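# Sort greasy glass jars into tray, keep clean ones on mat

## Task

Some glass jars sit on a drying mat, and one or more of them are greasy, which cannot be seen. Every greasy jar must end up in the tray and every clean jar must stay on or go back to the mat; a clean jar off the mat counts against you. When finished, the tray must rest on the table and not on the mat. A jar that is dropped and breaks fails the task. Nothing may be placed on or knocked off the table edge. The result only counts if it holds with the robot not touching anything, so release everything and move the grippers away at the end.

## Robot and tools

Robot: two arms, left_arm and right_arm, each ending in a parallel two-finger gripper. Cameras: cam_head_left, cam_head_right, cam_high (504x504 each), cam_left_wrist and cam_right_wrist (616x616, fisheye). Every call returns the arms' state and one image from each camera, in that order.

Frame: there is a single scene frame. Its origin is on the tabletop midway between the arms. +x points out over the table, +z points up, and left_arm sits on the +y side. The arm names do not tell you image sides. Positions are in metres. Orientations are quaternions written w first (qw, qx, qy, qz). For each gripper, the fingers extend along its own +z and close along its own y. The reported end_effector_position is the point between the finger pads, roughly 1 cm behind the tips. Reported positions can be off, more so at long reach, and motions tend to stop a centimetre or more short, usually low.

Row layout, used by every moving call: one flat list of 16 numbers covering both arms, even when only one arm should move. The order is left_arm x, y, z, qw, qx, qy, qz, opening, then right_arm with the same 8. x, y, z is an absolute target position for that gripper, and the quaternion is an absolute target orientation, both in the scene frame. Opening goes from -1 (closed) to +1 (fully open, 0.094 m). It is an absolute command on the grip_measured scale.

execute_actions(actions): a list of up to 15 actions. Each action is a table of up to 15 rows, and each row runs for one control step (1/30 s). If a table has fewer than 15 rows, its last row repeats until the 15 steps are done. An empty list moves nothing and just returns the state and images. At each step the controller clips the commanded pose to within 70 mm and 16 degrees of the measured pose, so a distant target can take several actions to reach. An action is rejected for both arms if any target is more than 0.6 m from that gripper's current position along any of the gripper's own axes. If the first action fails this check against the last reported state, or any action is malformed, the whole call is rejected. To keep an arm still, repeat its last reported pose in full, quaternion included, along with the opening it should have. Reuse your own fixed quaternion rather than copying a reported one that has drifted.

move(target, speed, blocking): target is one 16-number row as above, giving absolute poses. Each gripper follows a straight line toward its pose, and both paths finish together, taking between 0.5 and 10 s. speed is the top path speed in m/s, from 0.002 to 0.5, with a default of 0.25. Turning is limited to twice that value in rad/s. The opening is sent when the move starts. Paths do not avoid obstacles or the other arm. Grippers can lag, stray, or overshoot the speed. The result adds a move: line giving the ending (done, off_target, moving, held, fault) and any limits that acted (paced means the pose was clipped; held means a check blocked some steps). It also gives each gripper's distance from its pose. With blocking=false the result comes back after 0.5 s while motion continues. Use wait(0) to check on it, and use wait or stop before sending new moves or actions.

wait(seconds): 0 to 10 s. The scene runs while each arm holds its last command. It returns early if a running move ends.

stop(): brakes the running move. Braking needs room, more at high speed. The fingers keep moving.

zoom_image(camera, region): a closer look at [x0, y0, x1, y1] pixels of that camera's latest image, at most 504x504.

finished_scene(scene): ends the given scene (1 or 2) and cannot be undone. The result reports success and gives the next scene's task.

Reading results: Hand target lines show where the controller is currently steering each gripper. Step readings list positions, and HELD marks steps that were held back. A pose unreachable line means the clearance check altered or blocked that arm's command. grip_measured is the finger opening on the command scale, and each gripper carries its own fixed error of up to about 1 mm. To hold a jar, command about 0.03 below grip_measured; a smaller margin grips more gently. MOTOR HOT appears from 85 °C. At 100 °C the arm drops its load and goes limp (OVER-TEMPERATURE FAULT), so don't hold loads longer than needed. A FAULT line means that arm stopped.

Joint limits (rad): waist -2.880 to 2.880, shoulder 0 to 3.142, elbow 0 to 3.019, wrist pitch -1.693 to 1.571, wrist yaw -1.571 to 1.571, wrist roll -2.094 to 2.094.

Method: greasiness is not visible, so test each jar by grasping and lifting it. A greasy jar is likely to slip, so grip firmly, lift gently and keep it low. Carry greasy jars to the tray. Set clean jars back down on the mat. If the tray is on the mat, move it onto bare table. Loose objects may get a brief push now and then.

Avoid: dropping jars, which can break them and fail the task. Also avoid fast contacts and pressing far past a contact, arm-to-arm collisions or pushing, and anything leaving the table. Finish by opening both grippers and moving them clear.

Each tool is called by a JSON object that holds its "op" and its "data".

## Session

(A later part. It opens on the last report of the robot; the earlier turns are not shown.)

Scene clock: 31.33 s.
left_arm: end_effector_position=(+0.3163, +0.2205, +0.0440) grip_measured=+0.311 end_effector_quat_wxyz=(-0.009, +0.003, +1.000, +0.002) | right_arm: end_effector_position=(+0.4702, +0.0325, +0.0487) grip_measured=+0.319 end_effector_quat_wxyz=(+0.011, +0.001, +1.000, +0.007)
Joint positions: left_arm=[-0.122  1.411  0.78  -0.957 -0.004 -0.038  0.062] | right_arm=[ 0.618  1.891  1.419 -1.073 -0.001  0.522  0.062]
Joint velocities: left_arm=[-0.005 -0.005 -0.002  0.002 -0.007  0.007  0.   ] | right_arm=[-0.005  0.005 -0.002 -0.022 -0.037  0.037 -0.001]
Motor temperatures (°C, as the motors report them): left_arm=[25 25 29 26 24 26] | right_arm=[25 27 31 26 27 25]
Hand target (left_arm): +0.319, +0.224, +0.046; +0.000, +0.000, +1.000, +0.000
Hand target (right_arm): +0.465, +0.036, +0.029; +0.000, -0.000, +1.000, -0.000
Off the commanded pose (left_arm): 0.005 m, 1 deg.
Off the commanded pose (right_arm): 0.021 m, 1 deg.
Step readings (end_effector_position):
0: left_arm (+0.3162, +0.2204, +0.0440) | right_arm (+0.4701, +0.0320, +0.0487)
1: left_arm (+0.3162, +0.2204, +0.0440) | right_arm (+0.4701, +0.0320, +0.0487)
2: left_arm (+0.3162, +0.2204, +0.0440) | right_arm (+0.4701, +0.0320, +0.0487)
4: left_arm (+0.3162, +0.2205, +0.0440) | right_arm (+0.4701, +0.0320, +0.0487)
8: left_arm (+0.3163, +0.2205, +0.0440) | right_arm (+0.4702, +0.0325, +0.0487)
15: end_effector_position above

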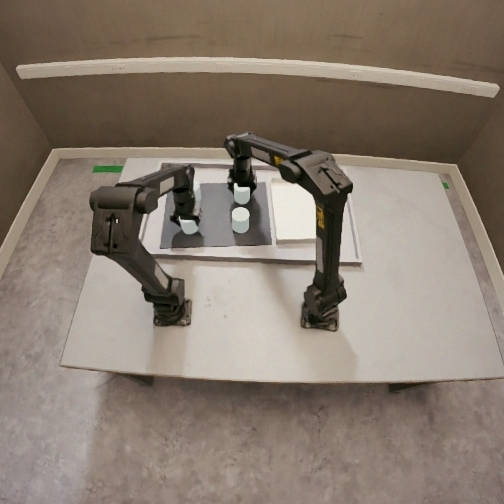

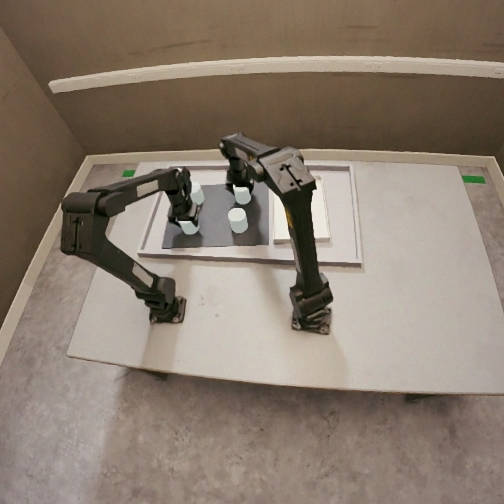

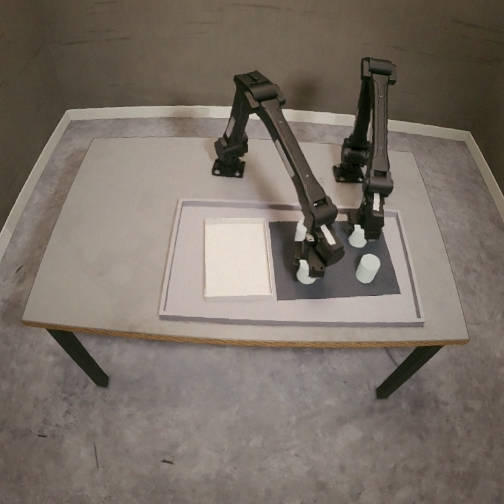

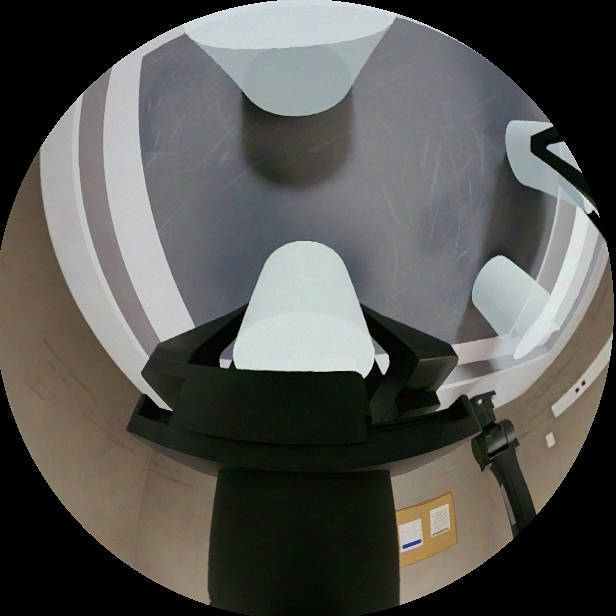

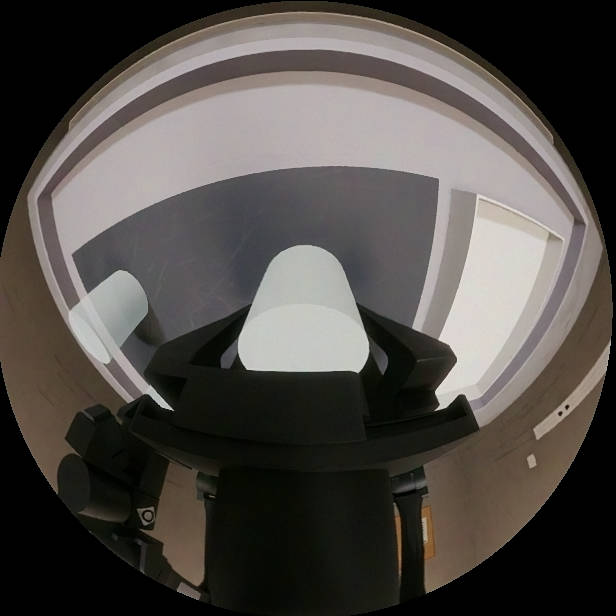

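{"op": "execute_actions", "data": {"actions": [[[0.319,0.224,0.050,0,0,1,0,0.28, 0.465,0.036,0.034,0,0,1,0,0.28],[0.319,0.224,0.052,0,0,1,0,0.28, 0.465,0.036,0.037,0,0,1,0,0.28],[0.319,0.224,0.054,0,0,1,0,0.28, 0.465,0.036,0.040,0,0,1,0,0.28],[0.319,0.224,0.056,0,0,1,0,0.28, 0.465,0.036,0.043,0,0,1,0,0.28],[0.319,0.224,0.058,0,0,1,0,0.28, 0.465,0.036,0.046,0,0,1,0,0.28],[0.319,0.224,0.060,0,0,1,0,0.28, 0.465,0.036,0.049,0,0,1,0,0.28],[0.319,0.224,0.062,0,0,1,0,0.28, 0.465,0.036,0.052,0,0,1,0,0.28],[0.319,0.224,0.064,0,0,1,0,0.28, 0.465,0.036,0.054,0,0,1,0,0.28],[0.319,0.224,0.066,0,0,1,0,0.28, 0.465,0.036,0.056,0,0,1,0,0.28],[0.319,0.224,0.068,0,0,1,0,0.28, 0.465,0.036,0.058,0,0,1,0,0.28],[0.319,0.224,0.070,0,0,1,0,0.28, 0.465,0.036,0.060,0,0,1,0,0.28],[0.319,0.224,0.070,0,0,1,0,0.28, 0.465,0.036,0.062,0,0,1,0,0.28]]]}}

Scene clock: 32.00 s.
left_arm: end_effector_position=(+0.3054, +0.2210, +0.0536) grip_measured=+0.311 end_effector_quat_wxyz=(-0.021, +0.003, +1.000, +0.003) | right_arm: end_effector_position=(+0.4635, +0.0287, +0.0489) grip_measured=+0.319 end_effector_quat_wxyz=(-0.003, +0.001, +1.000, -0.001)
Joint positions: left_arm=[-0.122  1.381  0.78  -1.011 -0.004 -0.038  0.062] | right_arm=[ 0.618  1.891  1.419 -1.104 -0.001  0.522  0.062]
Joint velocities: left_arm=[ 0.015 -0.063  0.007 -0.051 -0.051  0.037  0.   ] | right_arm=[-0.024  0.005 -0.002 -0.017 -0.095  0.022  0.   ]
Motor temperatures (°C, as the motors report them): left_arm=[25 25 29 26 24 26] | right_arm=[25 27 31 26 27 25]
Hand target (left_arm): +0.318, +0.224, +0.070; +0.000, +0.000, +1.000, +0.000
Hand target (right_arm): +0.465, +0.036, +0.062; +0.000, -0.000, +1.000, +0.000
Off the commanded pose (left_arm): 0.022 m, 2 deg.
Off the commanded pose (right_arm): 0.015 m, 0 deg.
Step readings (end_effector_position):
0: left_arm (+0.3163, +0.2205, +0.0440) | right_arm (+0.4702, +0.0325, +0.0487)
1: left_arm (+0.3163, +0.2205, +0.0440) | right_arm (+0.4702, +0.0325, +0.0487)
2: left_arm (+0.3163, +0.2205, +0.0440) | right_arm (+0.4702, +0.0325, +0.0487)
4: left_arm (+0.3155, +0.2205, +0.0440) | right_arm (+0.4702, +0.0325, +0.0487)
8: left_arm (+0.3109, +0.2207, +0.0459) | right_arm (+0.4677, +0.0311, +0.0487)
15: end_effector_position above

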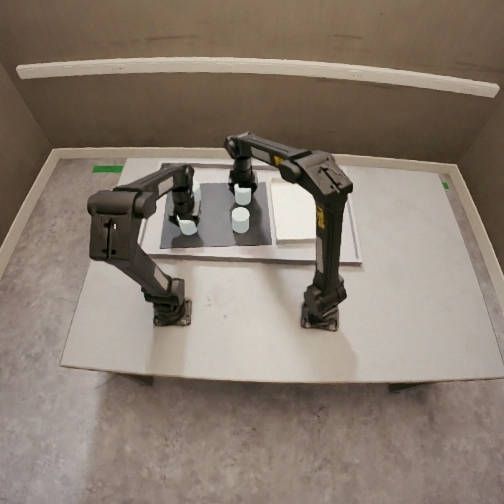

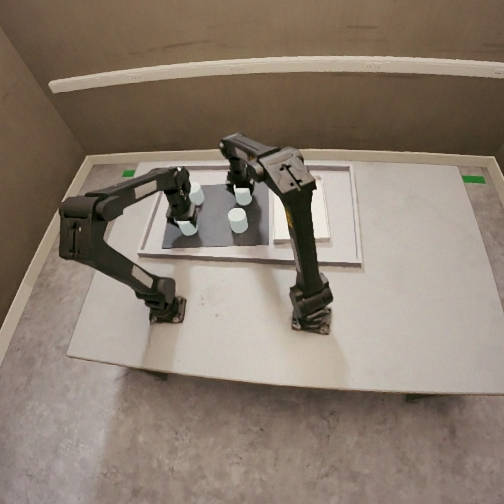

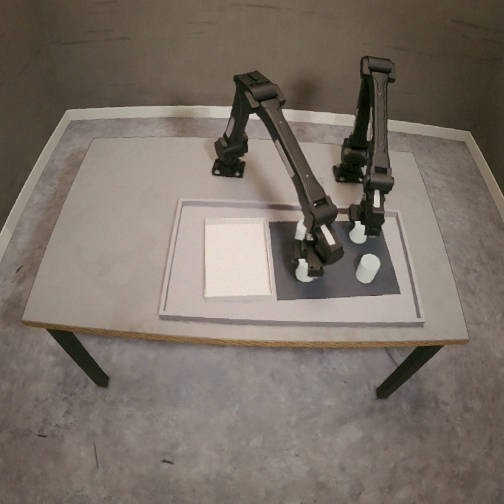

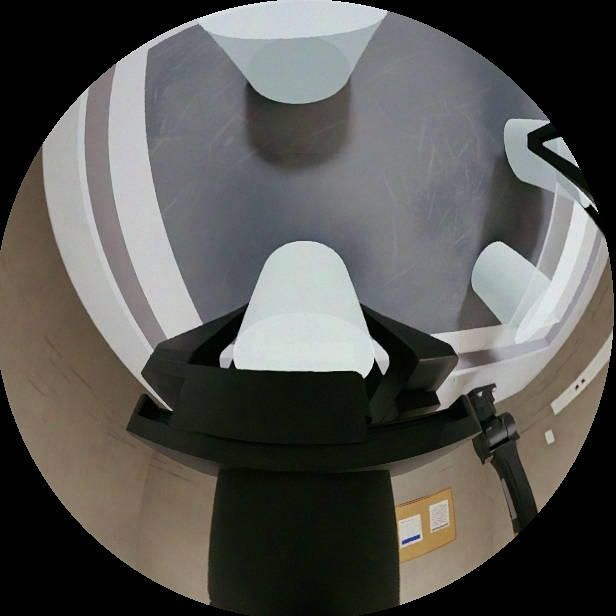

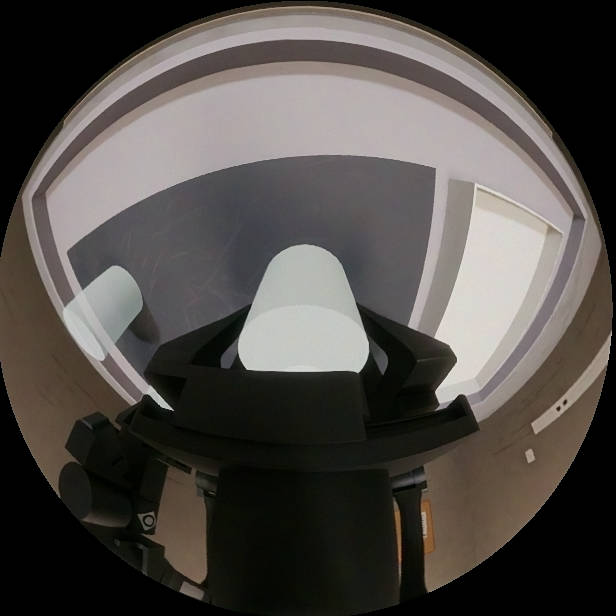

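{"op": "execute_actions", "data": {"actions": [[[0.319,0.224,0.068,0,0,1,0,0.28, 0.465,0.036,0.064,0,0,1,0,0.28],[0.319,0.224,0.066,0,0,1,0,0.28, 0.465,0.036,0.066,0,0,1,0,0.28],[0.319,0.224,0.064,0,0,1,0,0.28, 0.465,0.036,0.068,0,0,1,0,0.28],[0.319,0.224,0.062,0,0,1,0,0.28, 0.465,0.036,0.070,0,0,1,0,0.28],[0.319,0.224,0.060,0,0,1,0,0.28, 0.465,0.036,0.072,0,0,1,0,0.28],[0.319,0.224,0.058,0,0,1,0,0.28, 0.465,0.036,0.074,0,0,1,0,0.28],[0.319,0.224,0.056,0,0,1,0,0.28, 0.465,0.036,0.076,0,0,1,0,0.28],[0.319,0.224,0.054,0,0,1,0,0.28, 0.465,0.036,0.078,0,0,1,0,0.28],[0.319,0.224,0.052,0,0,1,0,0.28, 0.465,0.036,0.078,0,0,1,0,0.28],[0.319,0.224,0.050,0,0,1,0,0.28, 0.465,0.036,0.078,0,0,1,0,0.28]]]}}

{"op": "zoom_image", "data": {"camera": "cam_left_wrist", "region": [200, 220, 410, 390]}}

{"op": "zoom_image", "data": {"camera": "cam_right_wrist", "region": [200, 220, 410, 390]}}

Scene clock: 32.70 s.
left_arm: end_effector_position=(+0.3148, +0.2205, +0.0521) grip_measured=+0.311 end_effector_quat_wxyz=(-0.003, +0.003, +1.000, +0.002) | right_arm: end_effector_position=(+0.4536, +0.0230, +0.0510) grip_measured=+0.319 end_effector_quat_wxyz=(-0.022, +0.001, +1.000, -0.012)
Joint positions: left_arm=[-0.122  1.385  0.78  -0.971 -0.004 -0.038  0.062] | right_arm=[ 0.618  1.888  1.419 -1.152 -0.001  0.522  0.062]
Joint velocities: left_arm=[-0.005  0.024 -0.002  0.002  0.022 -0.007 -0.001] | right_arm=[-0.015 -0.015 -0.007  0.017 -0.066  0.007  0.001]
Motor temperatures (°C, as the motors report them): left_arm=[25 25 29 26 24 26] | right_arm=[25 28 31 26 27 25]
Hand target (left_arm): +0.319, +0.224, +0.050; +0.000, -0.000, +1.000, +0.000
Hand target (right_arm): +0.464, +0.035, +0.078; +0.000, +0.000, +1.000, +0.000
Off the commanded pose (left_arm): 0.006 m, 0 deg.
Off the commanded pose (right_arm): 0.032 m, 3 deg.
Step readings (end_effector_position):
0: left_arm (+0.3052, +0.2210, +0.0541) | right_arm (+0.4634, +0.0286, +0.0489)
1: left_arm (+0.3052, +0.2210, +0.0541) | right_arm (+0.4633, +0.0285, +0.0489)
2: left_arm (+0.3052, +0.2210, +0.0541) | right_arm (+0.4628, +0.0283, +0.0491)
4: left_arm (+0.3053, +0.2210, +0.0541) | right_arm (+0.4610, +0.0272, +0.0495)
8: left_arm (+0.3092, +0.2208, +0.0539) | right_arm (+0.4563, +0.0245, +0.0506)
15: end_effector_position above

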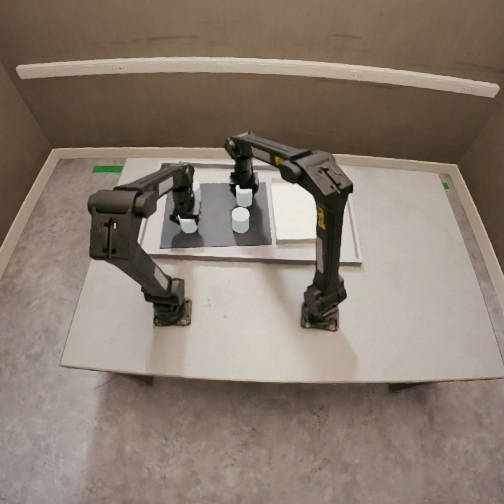

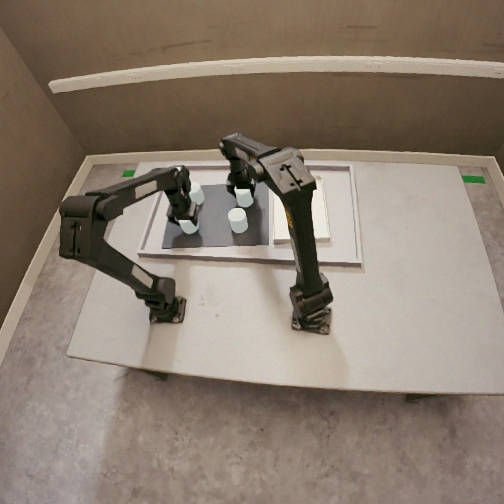

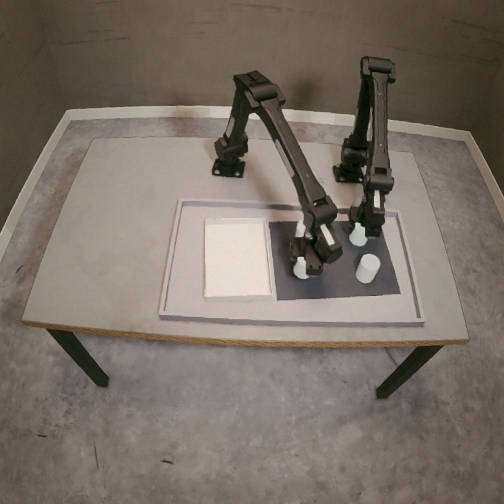

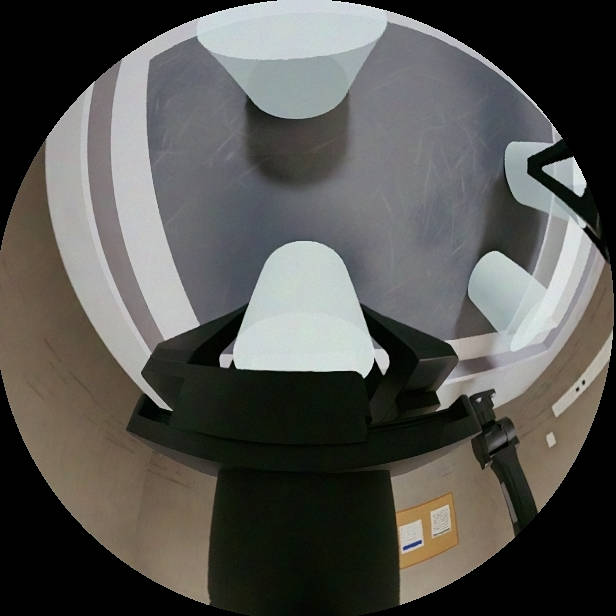

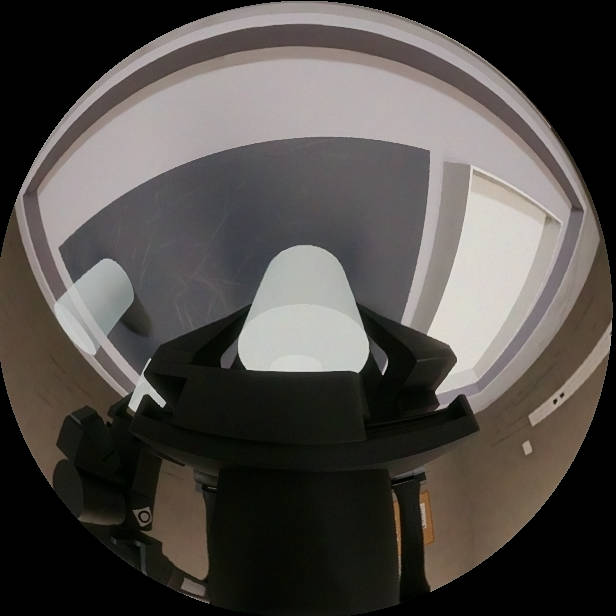

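Region (200, 220, 410, 390) of cam_left_wrist's 616x616 image, scaled by 2.400, with more detail than that image has; it fills the top 408 rows of this view, and the rest is white.

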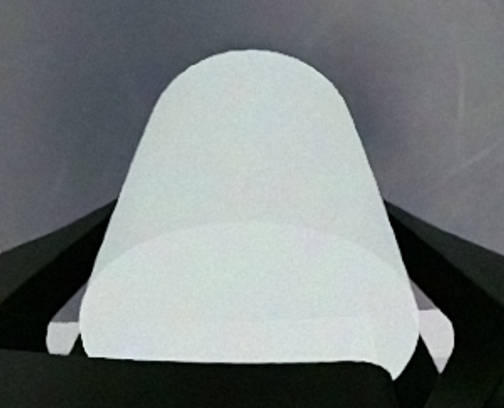

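Region (200, 220, 410, 390) of cam_right_wrist's 616x616 image, scaled by 2.400, with more detail than that image has; it fills the top 408 rows of this view, and the rest is white.

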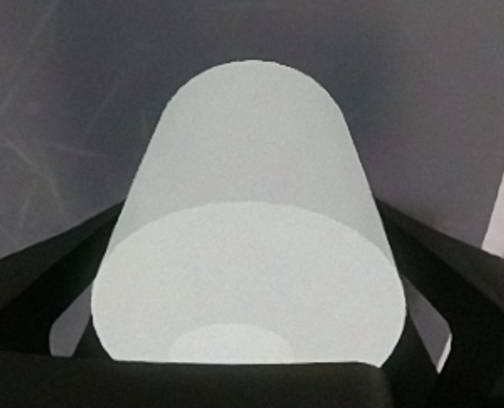

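{"op": "execute_actions", "data": {"actions": [[[0.319,0.224,0.048,0,0,1,0,0.29, 0.467,0.037,0.080,0,0,1,0,0.28],[0.319,0.224,0.047,0,0,1,0,0.30, 0.468,0.037,0.082,0,0,1,0,0.28],[0.319,0.224,0.047,0,0,1,0,0.305, 0.469,0.038,0.084,0,0,1,0,0.28],[0.319,0.224,0.047,0,0,1,0,0.31, 0.470,0.038,0.086,0,0,1,0,0.28],[0.319,0.224,0.047,0,0,1,0,0.314, 0.470,0.038,0.088,0,0,1,0,0.28],[0.319,0.224,0.047,0,0,1,0,0.318, 0.470,0.038,0.090,0,0,1,0,0.28],[0.319,0.224,0.047,0,0,1,0,0.321, 0.470,0.038,0.092,0,0,1,0,0.28]]]}}

{"op": "zoom_image", "data": {"camera": "cam_left_wrist", "region": [200, 220, 410, 390]}}

Scene clock: 33.37 s.
left_arm: end_effector_position=(+0.3158, +0.2205, +0.0492) grip_measured=+0.326 end_effector_quat_wxyz=(-0.002, +0.003, +1.000, +0.002) | right_arm: end_effector_position=(+0.4578, +0.0254, +0.0649) grip_measured=+0.319 end_effector_quat_wxyz=(-0.023, +0.001, +1.000, -0.012)
Joint positions: left_arm=[-0.122  1.392  0.778 -0.961 -0.004 -0.038  0.062] | right_arm=[ 0.618  1.884  1.454 -1.192 -0.001  0.522  0.062]
Joint velocities: left_arm=[-0.005  0.005  0.002 -0.022 -0.037 -0.007  0.001] | right_arm=[ 0.005 -0.005  0.002  0.002  0.022 -0.007  0.   ]
Motor temperatures (°C, as the motors report them): left_arm=[25 25 29 26 24 26] | right_arm=[25 28 31 26 27 25]
Hand target (left_arm): +0.319, +0.224, +0.047; +0.000, -0.000, +1.000, +0.000
Hand target (right_arm): +0.469, +0.037, +0.092; +0.000, +0.000, +1.000, +0.001
Off the commanded pose (left_arm): 0.005 m, 0 deg.
Off the commanded pose (right_arm): 0.032 m, 3 deg.
Step readings (end_effector_position):
0: left_arm (+0.3148, +0.2205, +0.0517) | right_arm (+0.4536, +0.0230, +0.0510)
1: left_arm (+0.3151, +0.2205, +0.0516) | right_arm (+0.4535, +0.0229, +0.0512)
2: left_arm (+0.3154, +0.2205, +0.0514) | right_arm (+0.4533, +0.0228, +0.0518)
4: left_arm (+0.3162, +0.2205, +0.0507) | right_arm (+0.4533, +0.0228, +0.0539)
8: left_arm (+0.3159, +0.2205, +0.0493) | right_arm (+0.4561, +0.0244, +0.0606)
15: end_effector_position above

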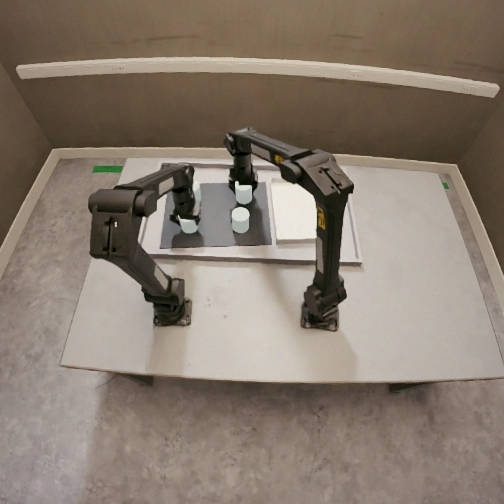

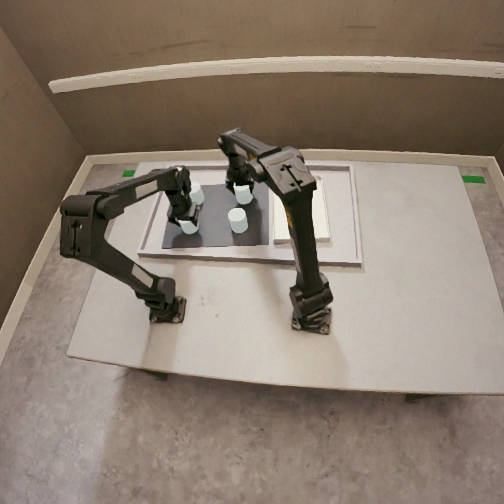

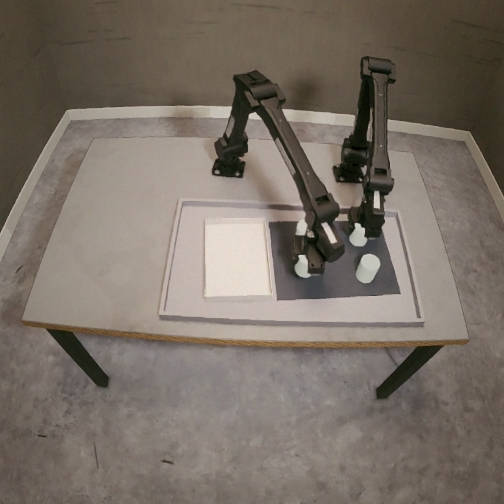

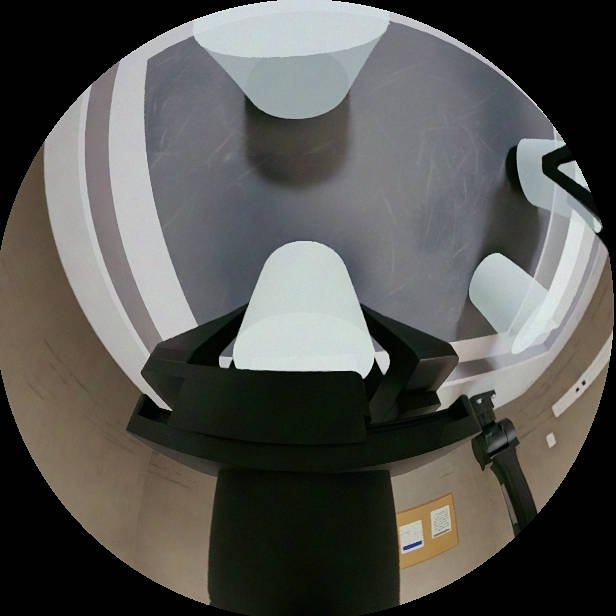

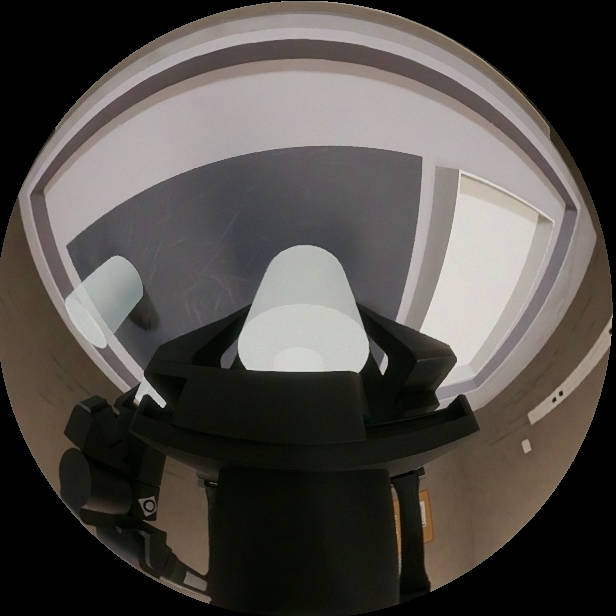

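Region (200, 220, 410, 390) of cam_left_wrist's 616x616 image, scaled by 2.400, with more detail than that image has; it fills the top 408 rows of this view, and the rest is white.

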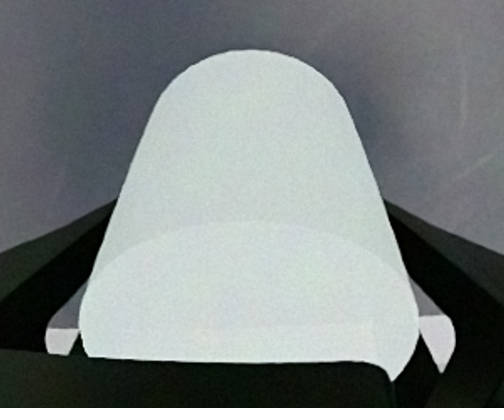

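{"op": "execute_actions", "data": {"actions": [[[0.319,0.224,0.047,0,0,1,0,0.324, 0.470,0.038,0.086,0,0,1,0,0.28],[0.319,0.224,0.047,0,0,1,0,0.326, 0.470,0.038,0.081,0,0,1,0,0.28],[0.319,0.224,0.047,0,0,1,0,0.328, 0.470,0.038,0.076,0,0,1,0,0.28],[0.319,0.224,0.047,0,0,1,0,0.329, 0.469,0.038,0.071,0,0,1,0,0.28],[0.319,0.224,0.047,0,0,1,0,0.329, 0.469,0.037,0.066,0,0,1,0,0.28],[0.319,0.224,0.047,0,0,1,0,0.329, 0.468,0.037,0.062,0,0,1,0,0.28],[0.319,0.224,0.047,0,0,1,0,0.329, 0.468,0.037,0.058,0,0,1,0,0.28],[0.319,0.224,0.047,0,0,1,0,0.329, 0.467,0.036,0.055,0,0,1,0,0.28],[0.319,0.224,0.047,0,0,1,0,0.329, 0.467,0.036,0.052,0,0,1,0,0.28],[0.319,0.224,0.047,0,0,1,0,0.329, 0.466,0.036,0.049,0,0,1,0,0.28],[0.319,0.224,0.047,0,0,1,0,0.329, 0.466,0.036,0.046,0,0,1,0,0.28],[0.319,0.224,0.047,0,0,1,0,0.329, 0.465,0.036,0.044,0,0,1,0,0.28]]]}}

{"op": "zoom_image", "data": {"camera": "cam_left_wrist", "region": [200, 220, 410, 390]}}

Scene clock: 34.13 s.
left_arm: end_effector_position=(+0.3158, +0.2204, +0.0492) grip_measured=+0.332 end_effector_quat_wxyz=(-0.002, +0.003, +1.000, +0.002) | right_arm: end_effector_position=(+0.4676, +0.0310, +0.0572) grip_measured=+0.319 end_effector_quat_wxyz=(+0.004, +0.001, +1.000, +0.003)
Joint positions: left_arm=[-0.122  1.392  0.778 -0.961 -0.003 -0.038  0.063] | right_arm=[ 0.618  1.884  1.432 -1.11  -0.001  0.523  0.062]
Joint velocities: left_arm=[-0.005 -0.015  0.017  0.007 -0.081 -0.022  0.   ] | right_arm=[-0.005  0.005 -0.1    0.002  0.022  0.051 -0.002]
Motor temperatures (°C, as the motors report them): left_arm=[25 25 29 26 24 26] | right_arm=[25 28 31 26 27 25]
Hand target (left_arm): +0.319, +0.224, +0.047; +0.000, -0.000, +1.000, +0.000
Hand target (right_arm): +0.465, +0.036, +0.044; -0.000, +0.000, +1.000, +0.000
Off the commanded pose (left_arm): 0.005 m, 0 deg.
Off the commanded pose (right_arm): 0.014 m, 1 deg.
Step readings (end_effector_position):
0: left_arm (+0.3158, +0.2205, +0.0492) | right_arm (+0.4577, +0.0253, +0.0649)
1: left_arm (+0.3158, +0.2204, +0.0492) | right_arm (+0.4577, +0.0253, +0.0649)
2: left_arm (+0.3158, +0.2204, +0.0492) | right_arm (+0.4577, +0.0253, +0.0649)
4: left_arm (+0.3158, +0.2204, +0.0492) | right_arm (+0.4585, +0.0258, +0.0648)
8: left_arm (+0.3158, +0.2204, +0.0492) | right_arm (+0.4660, +0.0301, +0.0646)
15: end_effector_position above

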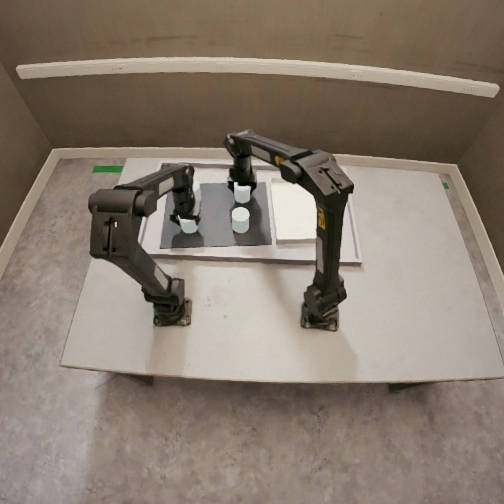

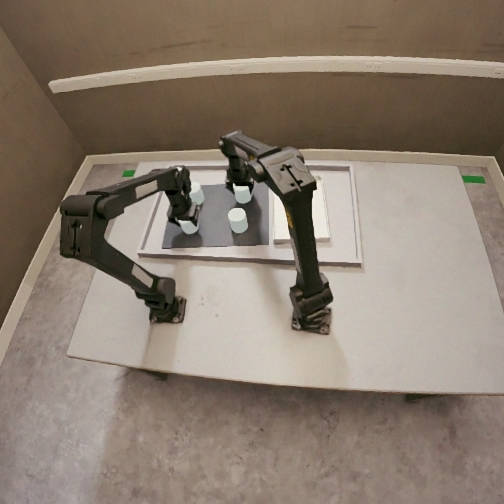

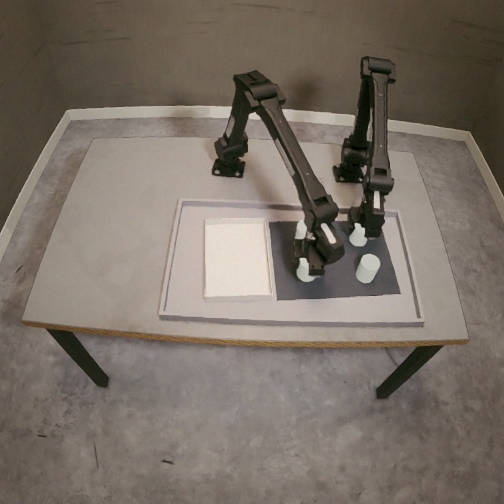

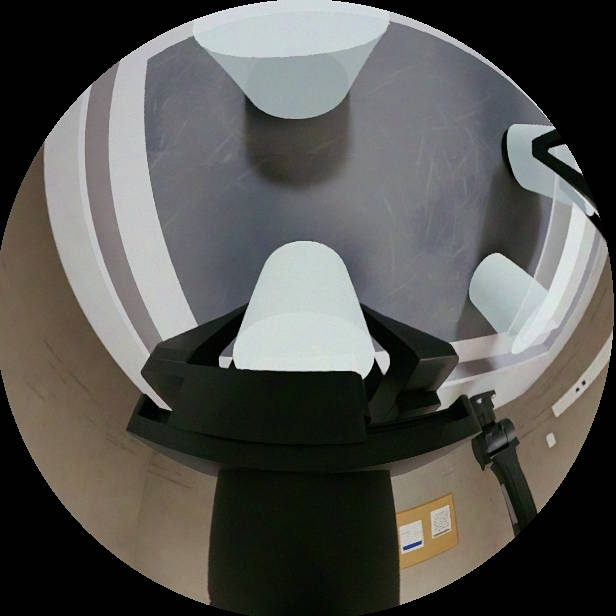

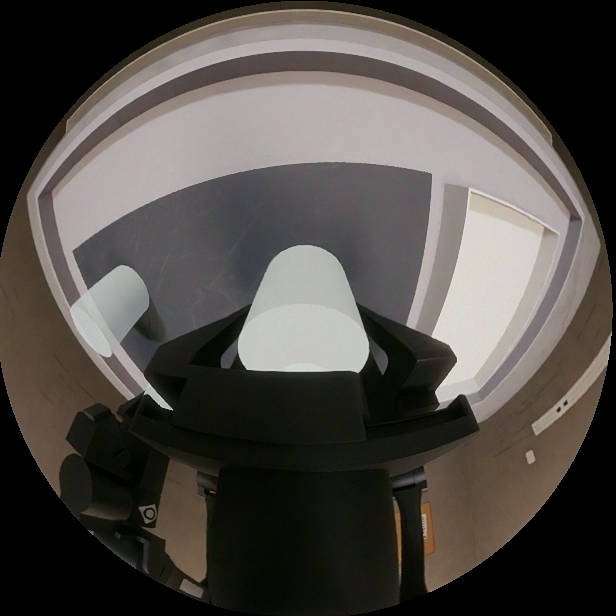

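Region (200, 220, 410, 390) of cam_left_wrist's 616x616 image, scaled by 2.400, with more detail than that image has; it fills the top 408 rows of this view, and the rest is white.

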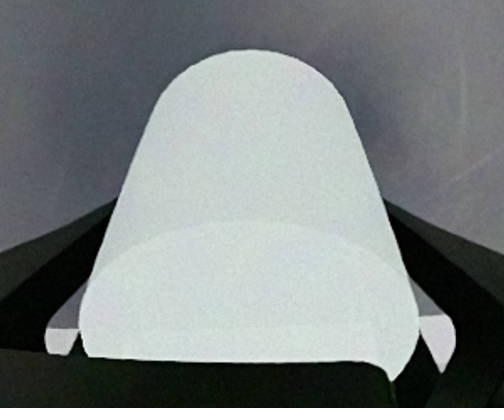

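{"op": "execute_actions", "data": {"actions": [[[0.319,0.224,0.046,0,0,1,0,0.315, 0.465,0.036,0.044,0,0,1,0,0.30],[0.319,0.224,0.045,0,0,1,0,0.31, 0.465,0.036,0.044,0,0,1,0,0.31],[0.319,0.224,0.044,0,0,1,0,0.31, 0.465,0.036,0.044,0,0,1,0,0.316],[0.319,0.224,0.043,0,0,1,0,0.31, 0.465,0.036,0.044,0,0,1,0,0.321],[0.319,0.224,0.042,0,0,1,0,0.31, 0.465,0.036,0.044,0,0,1,0,0.325],[0.319,0.224,0.041,0,0,1,0,0.31, 0.465,0.036,0.044,0,0,1,0,0.328]]]}}

{"op": "zoom_image", "data": {"camera": "cam_right_wrist", "region": [200, 220, 410, 390]}}

Scene clock: 34.87 s.
left_arm: end_effector_position=(+0.3166, +0.2204, +0.0440) grip_measured=+0.323 end_effector_quat_wxyz=(-0.001, +0.003, +1.000, +0.002) | right_arm: end_effector_position=(+0.4673, +0.0308, +0.0562) grip_measured=+0.334 end_effector_quat_wxyz=(+0.004, +0.001, +1.000, +0.003)
Joint positions: left_arm=[-0.122  1.402  0.771 -0.941 -0.003 -0.038  0.062] | right_arm=[ 0.618  1.884  1.43  -1.108 -0.001  0.523  0.063]
Joint velocities: left_arm=[-0.015  0.005  0.017 -0.002  0.037 -0.037 -0.001] | right_arm=[ 0.005 -0.024 -0.032  0.002  0.051 -0.022 -0.001]
Motor temperatures (°C, as the motors report them): left_arm=[25 25 29 26 24 26] | right_arm=[25 28 31 26 27 25]
Hand target (left_arm): +0.319, +0.224, +0.041; -0.000, -0.000, +1.000, +0.000
Hand target (right_arm): +0.465, +0.036, +0.044; +0.000, -0.000, +1.000, -0.000
Off the commanded pose (left_arm): 0.005 m, 0 deg.
Off the commanded pose (right_arm): 0.014 m, 1 deg.
Step readings (end_effector_position):
0: left_arm (+0.3158, +0.2204, +0.0492) | right_arm (+0.4672, +0.0307, +0.0562)
1: left_arm (+0.3158, +0.2204, +0.0492) | right_arm (+0.4672, +0.0307, +0.0562)
2: left_arm (+0.3162, +0.2204, +0.0491) | right_arm (+0.4672, +0.0307, +0.0562)
4: left_arm (+0.3169, +0.2204, +0.0484) | right_arm (+0.4673, +0.0308, +0.0562)
8: left_arm (+0.3165, +0.2204, +0.0447) | right_arm (+0.4673, +0.0308, +0.0562)
15: end_effector_position above

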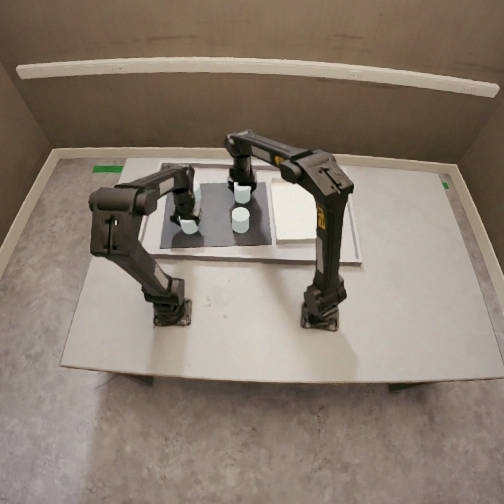

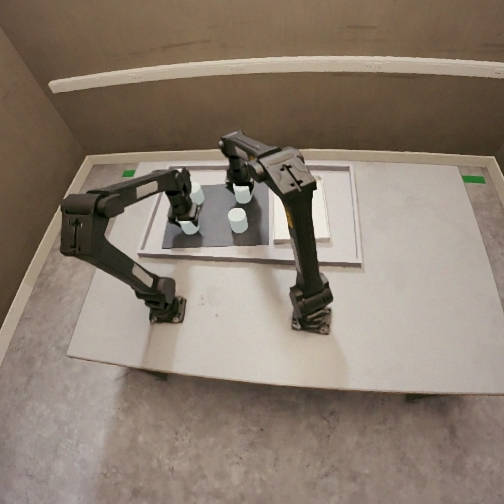

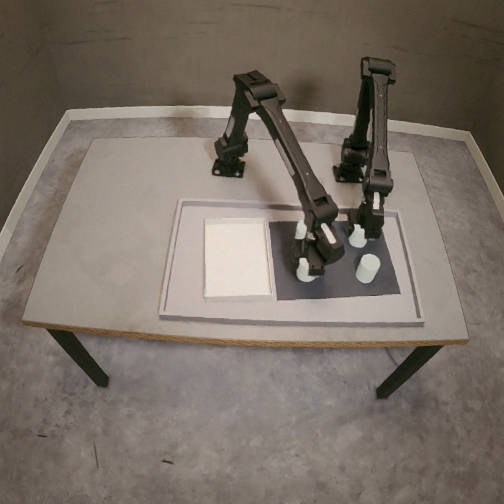

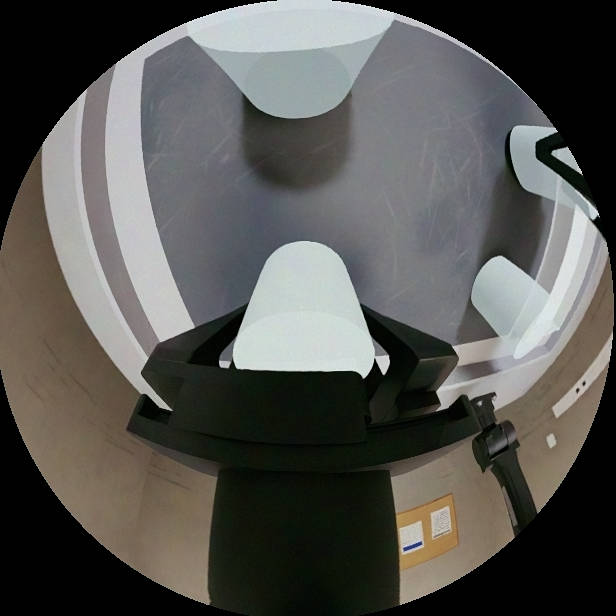

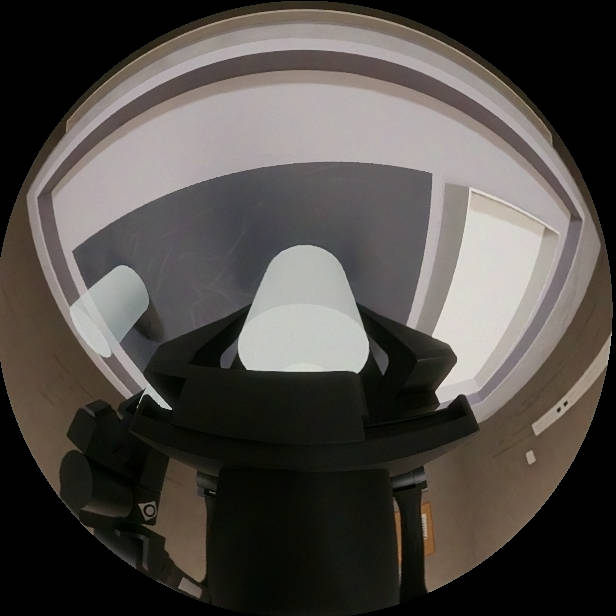

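Region (200, 220, 410, 390) of cam_right_wrist's 616x616 image, scaled by 2.400, with more detail than that image has; it fills the top 408 rows of this view, and the rest is white.

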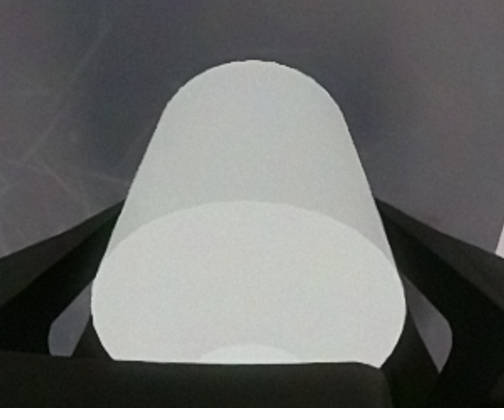

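{"op": "move", "data": {"target": [0.322,0.224,0.145,0,0,1,0,1, 0.465,0.036,0.044,0,0,1,0,0.337], "speed": 0.15}}

{"op": "zoom_image", "data": {"camera": "cam_right_wrist", "region": [200, 220, 410, 390]}}

Scene clock: 36.03 s.
left_arm: end_effector_position=(+0.3053, +0.2209, +0.1268) grip_measured=+1.000 end_effector_quat_wxyz=(-0.022, +0.003, +1.000, +0.003) | right_arm: end_effector_position=(+0.4673, +0.0308, +0.0562) grip_measured=+0.340 end_effector_quat_wxyz=(+0.004, +0.001, +1.000, +0.003)
Joint positions: left_arm=[-0.122  1.278  0.902 -1.239 -0.003 -0.038  0.094] | right_arm=[ 0.618  1.884  1.43  -1.108 -0.001  0.523  0.063]
Joint velocities: left_arm=[ 0.015 -0.005  0.012  0.002  0.007 -0.066  0.   ] | right_arm=[-0.005 -0.015 -0.002 -0.002  0.051 -0.037  0.001]
Motor temperatures (°C, as the motors report them): left_arm=[25 25 29 26 24 26] | right_arm=[25 28 31 26 27 25]
Hand target (left_arm): +0.319, +0.224, +0.146; +0.000, -0.000, +1.000, +0.000
Hand target (right_arm): +0.465, +0.036, +0.044; +0.000, -0.000, +1.000, -0.000
Off the commanded pose (left_arm): 0.025 m, 3 deg.
Off the commanded pose (right_arm): 0.014 m, 1 deg.
move: off_target (left_arm, right_arm)

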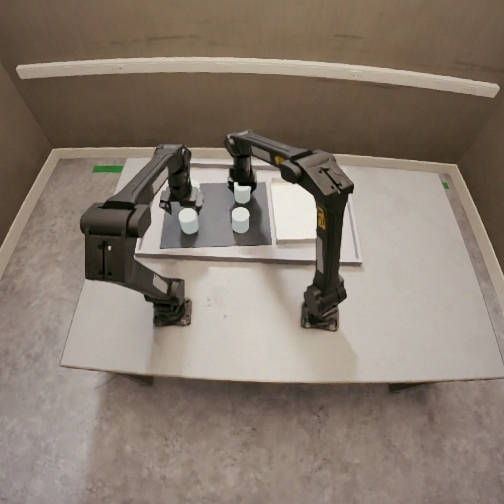

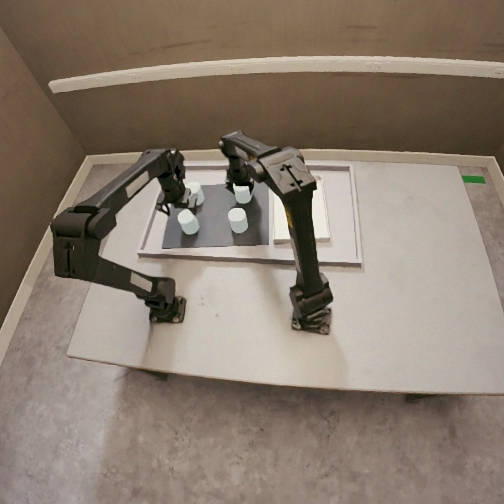

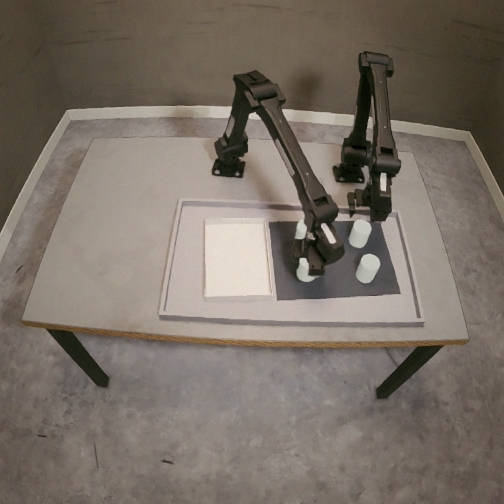

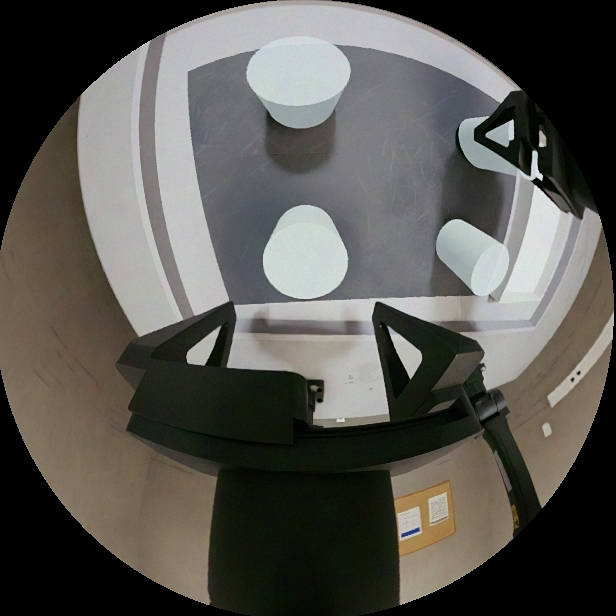

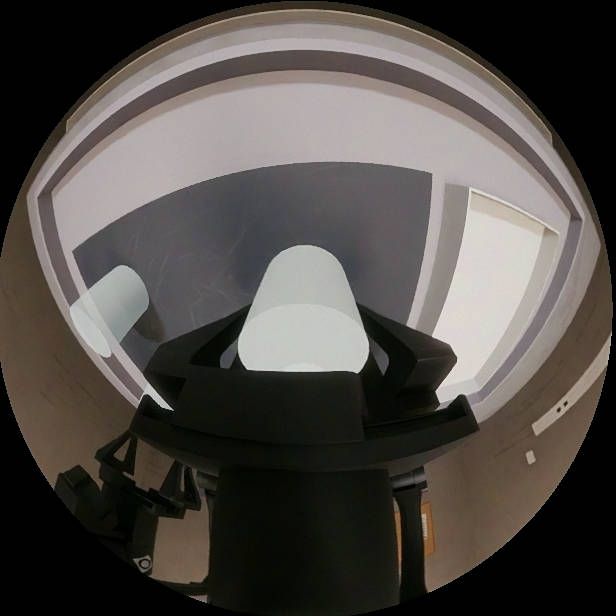

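Region (200, 220, 410, 390) of cam_right_wrist's 616x616 image, scaled by 2.400, with more detail than that image has; it fills the top 408 rows of this view, and the rest is white.

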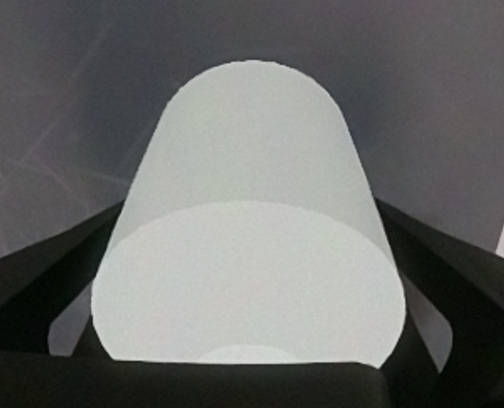

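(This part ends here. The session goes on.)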